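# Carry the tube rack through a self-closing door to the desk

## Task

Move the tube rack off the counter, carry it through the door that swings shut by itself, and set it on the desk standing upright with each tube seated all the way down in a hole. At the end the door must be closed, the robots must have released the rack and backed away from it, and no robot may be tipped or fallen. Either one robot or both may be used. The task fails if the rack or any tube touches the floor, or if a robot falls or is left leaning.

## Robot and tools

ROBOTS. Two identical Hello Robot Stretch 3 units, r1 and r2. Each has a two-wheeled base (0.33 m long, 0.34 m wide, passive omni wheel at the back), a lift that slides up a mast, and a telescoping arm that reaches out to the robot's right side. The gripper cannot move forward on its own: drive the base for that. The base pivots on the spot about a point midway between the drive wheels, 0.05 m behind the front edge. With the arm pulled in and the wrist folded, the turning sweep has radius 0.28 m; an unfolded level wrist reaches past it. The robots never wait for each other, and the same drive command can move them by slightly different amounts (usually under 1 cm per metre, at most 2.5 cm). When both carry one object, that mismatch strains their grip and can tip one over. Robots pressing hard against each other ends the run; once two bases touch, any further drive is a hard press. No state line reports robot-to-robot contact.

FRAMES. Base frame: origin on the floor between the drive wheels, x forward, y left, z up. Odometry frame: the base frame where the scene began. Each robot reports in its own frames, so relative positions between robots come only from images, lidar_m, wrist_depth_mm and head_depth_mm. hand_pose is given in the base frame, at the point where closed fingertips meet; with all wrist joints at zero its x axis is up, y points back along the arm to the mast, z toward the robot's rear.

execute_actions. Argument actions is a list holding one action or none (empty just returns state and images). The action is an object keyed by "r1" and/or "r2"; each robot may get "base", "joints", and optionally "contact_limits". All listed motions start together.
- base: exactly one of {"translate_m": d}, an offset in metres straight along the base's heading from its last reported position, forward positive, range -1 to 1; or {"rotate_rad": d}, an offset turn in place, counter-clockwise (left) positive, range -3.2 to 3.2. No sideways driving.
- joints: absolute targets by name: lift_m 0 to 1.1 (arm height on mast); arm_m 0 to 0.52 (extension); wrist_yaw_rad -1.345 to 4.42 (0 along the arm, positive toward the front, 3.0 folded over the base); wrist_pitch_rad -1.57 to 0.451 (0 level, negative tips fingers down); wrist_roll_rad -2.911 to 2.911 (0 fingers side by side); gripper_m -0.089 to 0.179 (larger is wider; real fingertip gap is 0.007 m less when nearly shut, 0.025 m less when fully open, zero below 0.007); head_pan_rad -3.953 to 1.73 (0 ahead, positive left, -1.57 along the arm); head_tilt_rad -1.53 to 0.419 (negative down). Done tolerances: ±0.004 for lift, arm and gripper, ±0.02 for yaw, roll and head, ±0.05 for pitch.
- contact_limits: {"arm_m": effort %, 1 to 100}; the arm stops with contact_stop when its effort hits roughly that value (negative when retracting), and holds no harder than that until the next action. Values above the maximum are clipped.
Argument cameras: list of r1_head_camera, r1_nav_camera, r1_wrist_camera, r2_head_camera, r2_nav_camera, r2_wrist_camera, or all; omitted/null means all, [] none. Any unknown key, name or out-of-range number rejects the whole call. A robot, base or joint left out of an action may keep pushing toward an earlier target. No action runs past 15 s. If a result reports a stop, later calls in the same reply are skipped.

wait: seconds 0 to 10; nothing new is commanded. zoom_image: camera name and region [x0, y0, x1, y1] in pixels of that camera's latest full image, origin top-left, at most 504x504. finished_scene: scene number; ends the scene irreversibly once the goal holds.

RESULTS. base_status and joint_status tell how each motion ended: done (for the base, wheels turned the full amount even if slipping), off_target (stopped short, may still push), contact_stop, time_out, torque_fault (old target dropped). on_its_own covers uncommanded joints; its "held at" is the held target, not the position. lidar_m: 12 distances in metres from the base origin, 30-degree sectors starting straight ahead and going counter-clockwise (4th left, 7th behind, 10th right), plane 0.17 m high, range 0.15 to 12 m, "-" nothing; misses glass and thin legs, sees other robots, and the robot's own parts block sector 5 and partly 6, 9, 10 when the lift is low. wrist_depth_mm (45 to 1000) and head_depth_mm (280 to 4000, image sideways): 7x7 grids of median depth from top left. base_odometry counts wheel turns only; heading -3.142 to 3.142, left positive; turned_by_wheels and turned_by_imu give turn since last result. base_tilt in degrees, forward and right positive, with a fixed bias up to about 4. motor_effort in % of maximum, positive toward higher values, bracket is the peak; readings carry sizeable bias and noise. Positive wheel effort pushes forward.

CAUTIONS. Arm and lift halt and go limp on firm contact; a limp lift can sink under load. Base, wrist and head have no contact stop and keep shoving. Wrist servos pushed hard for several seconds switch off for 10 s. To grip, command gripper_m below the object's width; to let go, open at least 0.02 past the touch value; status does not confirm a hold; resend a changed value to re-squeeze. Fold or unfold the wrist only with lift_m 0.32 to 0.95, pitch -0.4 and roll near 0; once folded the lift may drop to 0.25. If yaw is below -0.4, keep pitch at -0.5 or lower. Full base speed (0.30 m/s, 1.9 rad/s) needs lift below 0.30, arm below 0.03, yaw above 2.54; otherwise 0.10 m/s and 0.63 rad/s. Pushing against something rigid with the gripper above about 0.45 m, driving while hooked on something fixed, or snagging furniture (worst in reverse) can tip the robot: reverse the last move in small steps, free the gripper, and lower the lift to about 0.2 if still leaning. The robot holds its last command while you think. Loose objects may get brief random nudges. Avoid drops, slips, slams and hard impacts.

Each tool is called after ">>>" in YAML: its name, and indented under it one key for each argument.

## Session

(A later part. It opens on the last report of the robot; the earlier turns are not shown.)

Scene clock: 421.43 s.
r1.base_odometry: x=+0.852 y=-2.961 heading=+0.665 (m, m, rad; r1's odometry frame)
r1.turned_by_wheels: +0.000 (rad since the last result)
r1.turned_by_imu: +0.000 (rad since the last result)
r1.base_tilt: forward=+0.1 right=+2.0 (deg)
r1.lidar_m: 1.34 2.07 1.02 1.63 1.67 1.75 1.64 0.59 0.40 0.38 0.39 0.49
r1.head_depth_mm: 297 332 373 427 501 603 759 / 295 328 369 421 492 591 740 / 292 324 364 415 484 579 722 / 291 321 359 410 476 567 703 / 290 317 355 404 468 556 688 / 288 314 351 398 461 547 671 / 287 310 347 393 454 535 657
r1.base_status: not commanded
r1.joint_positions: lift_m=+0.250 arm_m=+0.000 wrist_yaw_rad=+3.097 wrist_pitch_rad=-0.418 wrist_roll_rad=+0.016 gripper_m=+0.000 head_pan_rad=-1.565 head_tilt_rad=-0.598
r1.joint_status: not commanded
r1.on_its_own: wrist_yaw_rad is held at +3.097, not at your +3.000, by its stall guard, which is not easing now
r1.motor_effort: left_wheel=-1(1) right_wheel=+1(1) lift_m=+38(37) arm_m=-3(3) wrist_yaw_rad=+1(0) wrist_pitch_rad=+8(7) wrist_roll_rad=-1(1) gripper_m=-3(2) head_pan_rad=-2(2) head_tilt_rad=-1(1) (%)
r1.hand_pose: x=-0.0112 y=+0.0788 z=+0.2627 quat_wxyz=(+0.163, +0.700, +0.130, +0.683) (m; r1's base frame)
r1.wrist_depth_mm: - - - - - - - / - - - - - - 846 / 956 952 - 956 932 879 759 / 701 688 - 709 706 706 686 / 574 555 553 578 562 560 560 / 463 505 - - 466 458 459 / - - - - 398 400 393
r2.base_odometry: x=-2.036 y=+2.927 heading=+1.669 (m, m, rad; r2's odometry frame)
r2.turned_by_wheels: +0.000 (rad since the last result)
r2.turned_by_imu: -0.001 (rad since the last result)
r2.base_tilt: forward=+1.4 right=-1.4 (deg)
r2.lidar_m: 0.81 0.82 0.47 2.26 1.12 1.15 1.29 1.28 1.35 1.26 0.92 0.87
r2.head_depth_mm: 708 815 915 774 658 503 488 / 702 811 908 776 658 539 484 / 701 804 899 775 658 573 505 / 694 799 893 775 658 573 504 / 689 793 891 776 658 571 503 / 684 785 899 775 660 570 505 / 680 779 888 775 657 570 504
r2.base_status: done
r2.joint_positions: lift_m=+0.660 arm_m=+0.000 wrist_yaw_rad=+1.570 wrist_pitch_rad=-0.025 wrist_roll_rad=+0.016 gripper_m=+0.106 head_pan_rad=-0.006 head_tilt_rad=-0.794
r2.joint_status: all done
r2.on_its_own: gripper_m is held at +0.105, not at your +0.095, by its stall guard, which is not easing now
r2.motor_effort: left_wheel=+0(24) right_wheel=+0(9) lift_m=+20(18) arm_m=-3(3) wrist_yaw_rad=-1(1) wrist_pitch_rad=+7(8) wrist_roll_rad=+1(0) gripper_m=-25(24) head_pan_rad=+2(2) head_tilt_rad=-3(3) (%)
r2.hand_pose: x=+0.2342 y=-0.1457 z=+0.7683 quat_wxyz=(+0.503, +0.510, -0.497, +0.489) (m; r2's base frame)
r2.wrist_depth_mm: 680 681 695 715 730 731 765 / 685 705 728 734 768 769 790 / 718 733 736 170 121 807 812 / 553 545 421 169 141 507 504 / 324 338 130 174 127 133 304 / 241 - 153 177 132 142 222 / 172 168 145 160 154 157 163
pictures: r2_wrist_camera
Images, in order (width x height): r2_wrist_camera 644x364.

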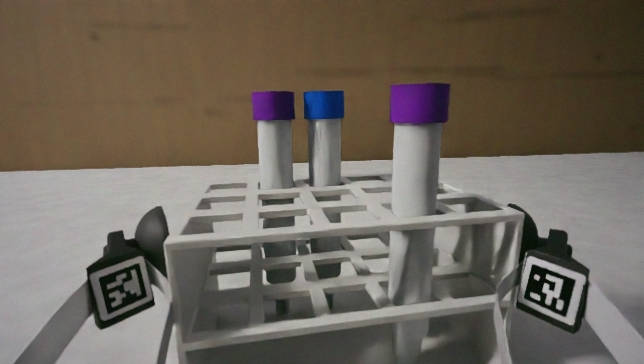

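It's already landed (rack shifted in grip). Release and back off.

>>> execute_actions:
  actions:
    - {"r2":{"joints":{"gripper_m":0.179}}}
  cameras: []

>>> execute_actions:
  actions:
    - {"r2":{"base":{"translate_m":-0.35}}}
  cameras: ["r2_wrist_camera","r1_nav_camera"]

Scene clock: 423.20 s.
r1.base_odometry: x=+0.852 y=-2.961 heading=+0.665 (m, m, rad; r1's odometry frame)
r1.turned_by_wheels: +0.000 (rad since the last result)
r1.turned_by_imu: +0.000 (rad since the last result)
r1.base_tilt: forward=+0.1 right=+1.8 (deg)
r1.lidar_m: 1.34 2.07 1.02 1.63 1.66 1.75 1.64 0.59 0.41 0.38 0.39 0.49
r1.head_depth_mm: 298 332 374 428 500 602 759 / 295 327 369 421 492 591 739 / 292 324 364 415 483 581 721 / 290 320 359 410 475 569 704 / 290 317 355 404 468 557 689 / 288 313 351 398 460 546 673 / 287 310 347 393 453 536 656
r1.base_status: not commanded
r1.joint_positions: lift_m=+0.250 arm_m=+0.000 wrist_yaw_rad=+3.097 wrist_pitch_rad=-0.418 wrist_roll_rad=+0.016 gripper_m=+0.000 head_pan_rad=-1.565 head_tilt_rad=-0.598
r1.joint_status: not commanded
r1.on_its_own: wrist_yaw_rad is held at +3.097, not at your +3.000, by its stall guard, which is not easing now
r1.motor_effort: left_wheel=-1(2) right_wheel=+1(1) lift_m=+37(37) arm_m=-3(3) wrist_yaw_rad=+0(0) wrist_pitch_rad=+8(8) wrist_roll_rad=-1(2) gripper_m=-4(3) head_pan_rad=-2(2) head_tilt_rad=-1(1) (%)
r1.hand_pose: x=-0.0112 y=+0.0788 z=+0.2627 quat_wxyz=(+0.163, +0.700, +0.130, +0.683) (m; r1's base frame)
r1.wrist_depth_mm: - - - - - - - / - - - - - - 858 / 961 - - 947 969 874 766 / 713 714 - 704 719 700 682 / 556 565 565 576 556 558 553 / 459 504 - - 460 461 451 / - - - - 397 395 393
r2.base_odometry: x=-2.036 y=+2.927 heading=+1.669 (m, m, rad; r2's odometry frame)
r2.turned_by_wheels: +0.000 (rad since the last result)
r2.turned_by_imu: +0.000 (rad since the last result)
r2.base_tilt: forward=+1.3 right=-1.4 (deg)
r2.lidar_m: 0.81 0.82 0.47 2.27 1.12 1.15 1.29 1.28 1.35 1.26 0.93 0.88
r2.head_depth_mm: 707 819 915 776 659 495 489 / 706 810 909 774 658 523 479 / 700 805 903 780 659 571 496 / 695 803 893 775 658 572 504 / 689 793 889 778 660 570 504 / 686 786 895 778 659 572 504 / 681 777 891 775 656 571 504
r2.base_status: not commanded
r2.joint_positions: lift_m=+0.660 arm_m=+0.000 wrist_yaw_rad=+1.570 wrist_pitch_rad=-0.025 wrist_roll_rad=+0.016 gripper_m=+0.179 head_pan_rad=-0.006 head_tilt_rad=-0.794
r2.joint_status: all done
r2.motor_effort: left_wheel=+0(0) right_wheel=+0(0) lift_m=+20(20) arm_m=-3(3) wrist_yaw_rad=-2(1) wrist_pitch_rad=+7(7) wrist_roll_rad=+0(1) gripper_m=+0(95) head_pan_rad=+1(3) head_tilt_rad=-3(3) (%)
r2.hand_pose: x=+0.2342 y=-0.1457 z=+0.7683 quat_wxyz=(+0.503, +0.510, -0.498, +0.489) (m; r2's base frame)
r2.wrist_depth_mm: 673 678 705 716 723 733 760 / 687 706 715 731 726 770 787 / 712 730 732 169 120 802 814 / 557 551 479 169 144 507 497 / 323 322 132 174 127 130 325 / - 157 156 177 133 139 231 / 168 168 152 155 153 157 163
pictures: none
No camera images: the call's "cameras" was empty. Leave "cameras" out to get every camera's image.

Scene clock: 427.93 s.
r1.base_odometry: x=+0.852 y=-2.961 heading=+0.665 (m, m, rad; r1's odometry frame)
r1.turned_by_wheels: +0.000 (rad since the last result)
r1.turned_by_imu: +0.000 (rad since the last result)
r1.base_tilt: forward=+0.1 right=+1.8 (deg)
r1.lidar_m: 1.34 0.77 1.24 1.63 1.66 1.74 1.65 0.59 0.41 0.38 0.39 0.49
r1.head_depth_mm: 298 332 373 428 500 602 760 / 295 328 369 421 492 592 740 / 293 324 364 415 484 577 722 / 291 320 360 410 476 568 703 / 290 317 355 404 468 557 687 / 288 314 351 399 460 546 671 / 287 310 347 393 454 537 656
r1.base_status: not commanded
r1.joint_positions: lift_m=+0.250 arm_m=+0.000 wrist_yaw_rad=+3.097 wrist_pitch_rad=-0.418 wrist_roll_rad=+0.016 gripper_m=+0.000 head_pan_rad=-1.565 head_tilt_rad=-0.598
r1.joint_status: not commanded
r1.on_its_own: wrist_yaw_rad is held at +3.097, not at your +3.000, by its stall guard, which is not easing now
r1.motor_effort: left_wheel=-2(1) right_wheel=+1(1) lift_m=+38(37) arm_m=-3(3) wrist_yaw_rad=+1(0) wrist_pitch_rad=+8(8) wrist_roll_rad=-2(1) gripper_m=-3(4) head_pan_rad=-2(2) head_tilt_rad=-1(1) (%)
r1.hand_pose: x=-0.0112 y=+0.0788 z=+0.2627 quat_wxyz=(+0.163, +0.700, +0.130, +0.683) (m; r1's base frame)
r1.wrist_depth_mm: - - - - - - - / - - - - - - - / 932 946 - 964 944 940 661 / 715 687 - 718 696 688 632 / 552 559 563 580 553 567 567 / 464 492 - - 469 464 465 / - - - - 397 393 392
r2.base_odometry: x=-2.001 y=+2.578 heading=+1.669 (m, m, rad; r2's odometry frame)
r2.turned_by_wheels: +0.000 (rad since the last result)
r2.turned_by_imu: -0.001 (rad since the last result)
r2.base_tilt: forward=+1.5 right=-1.4 (deg)
r2.lidar_m: 1.16 0.74 1.49 2.47 0.91 0.97 0.95 0.96 1.11 1.29 1.14 1.15
r2.head_depth_mm: 1040 1144 948 742 657 1307 1146 / 1024 1129 944 735 657 1310 1147 / 1021 1126 944 758 658 1301 1134 / 1015 1111 943 774 660 1284 1144 / 1008 1115 947 777 658 1276 1152 / 999 1119 944 775 659 1283 1146 / 994 1120 943 774 658 1243 1139
r2.base_status: done
r2.joint_positions: lift_m=+0.660 arm_m=+0.000 wrist_yaw_rad=+1.570 wrist_pitch_rad=-0.025 wrist_roll_rad=+0.016 gripper_m=+0.179 head_pan_rad=-0.006 head_tilt_rad=-0.794
r2.joint_status: not commanded
r2.motor_effort: left_wheel=+0(3) right_wheel=+0(6) lift_m=+21(20) arm_m=-3(3) wrist_yaw_rad=-1(1) wrist_pitch_rad=+7(7) wrist_roll_rad=+0(1) gripper_m=+0(0) head_pan_rad=+1(2) head_tilt_rad=-3(3) (%)
r2.hand_pose: x=+0.2342 y=-0.1457 z=+0.7684 quat_wxyz=(+0.503, +0.510, -0.498, +0.489) (m; r2's base frame)
r2.wrist_depth_mm: 973 - - - - - - / - - - - - - - / - - - - - - - / 565 549 537 482 514 510 501 / 324 338 315 313 311 334 332 / 626 - - - - - 794 / 689 - - - - - 888
pictures: r1_nav_camera (sideways: a quarter turn counterclockwise sets it upright), r2_wrist_camera
Images, in order (width x height): r1_nav_camera 672x504, r2_wrist_camera 644x364.

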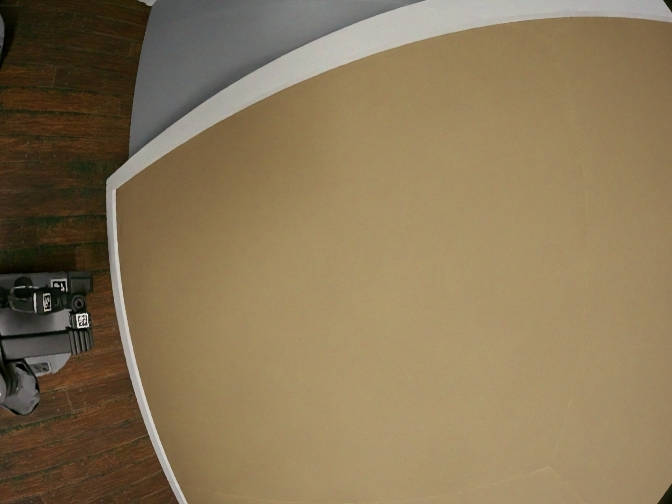

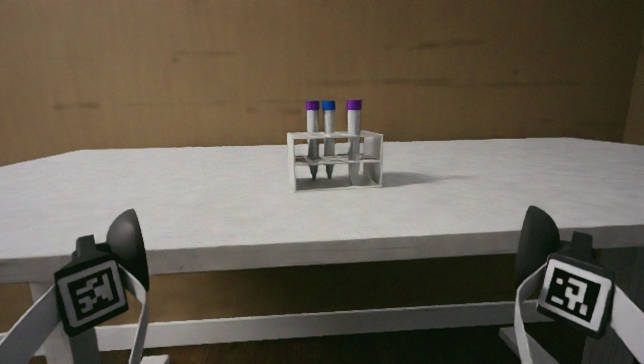

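Tops are level; good.

>>> finished_scene:
  scene: 1

The scene is finished: the task was done.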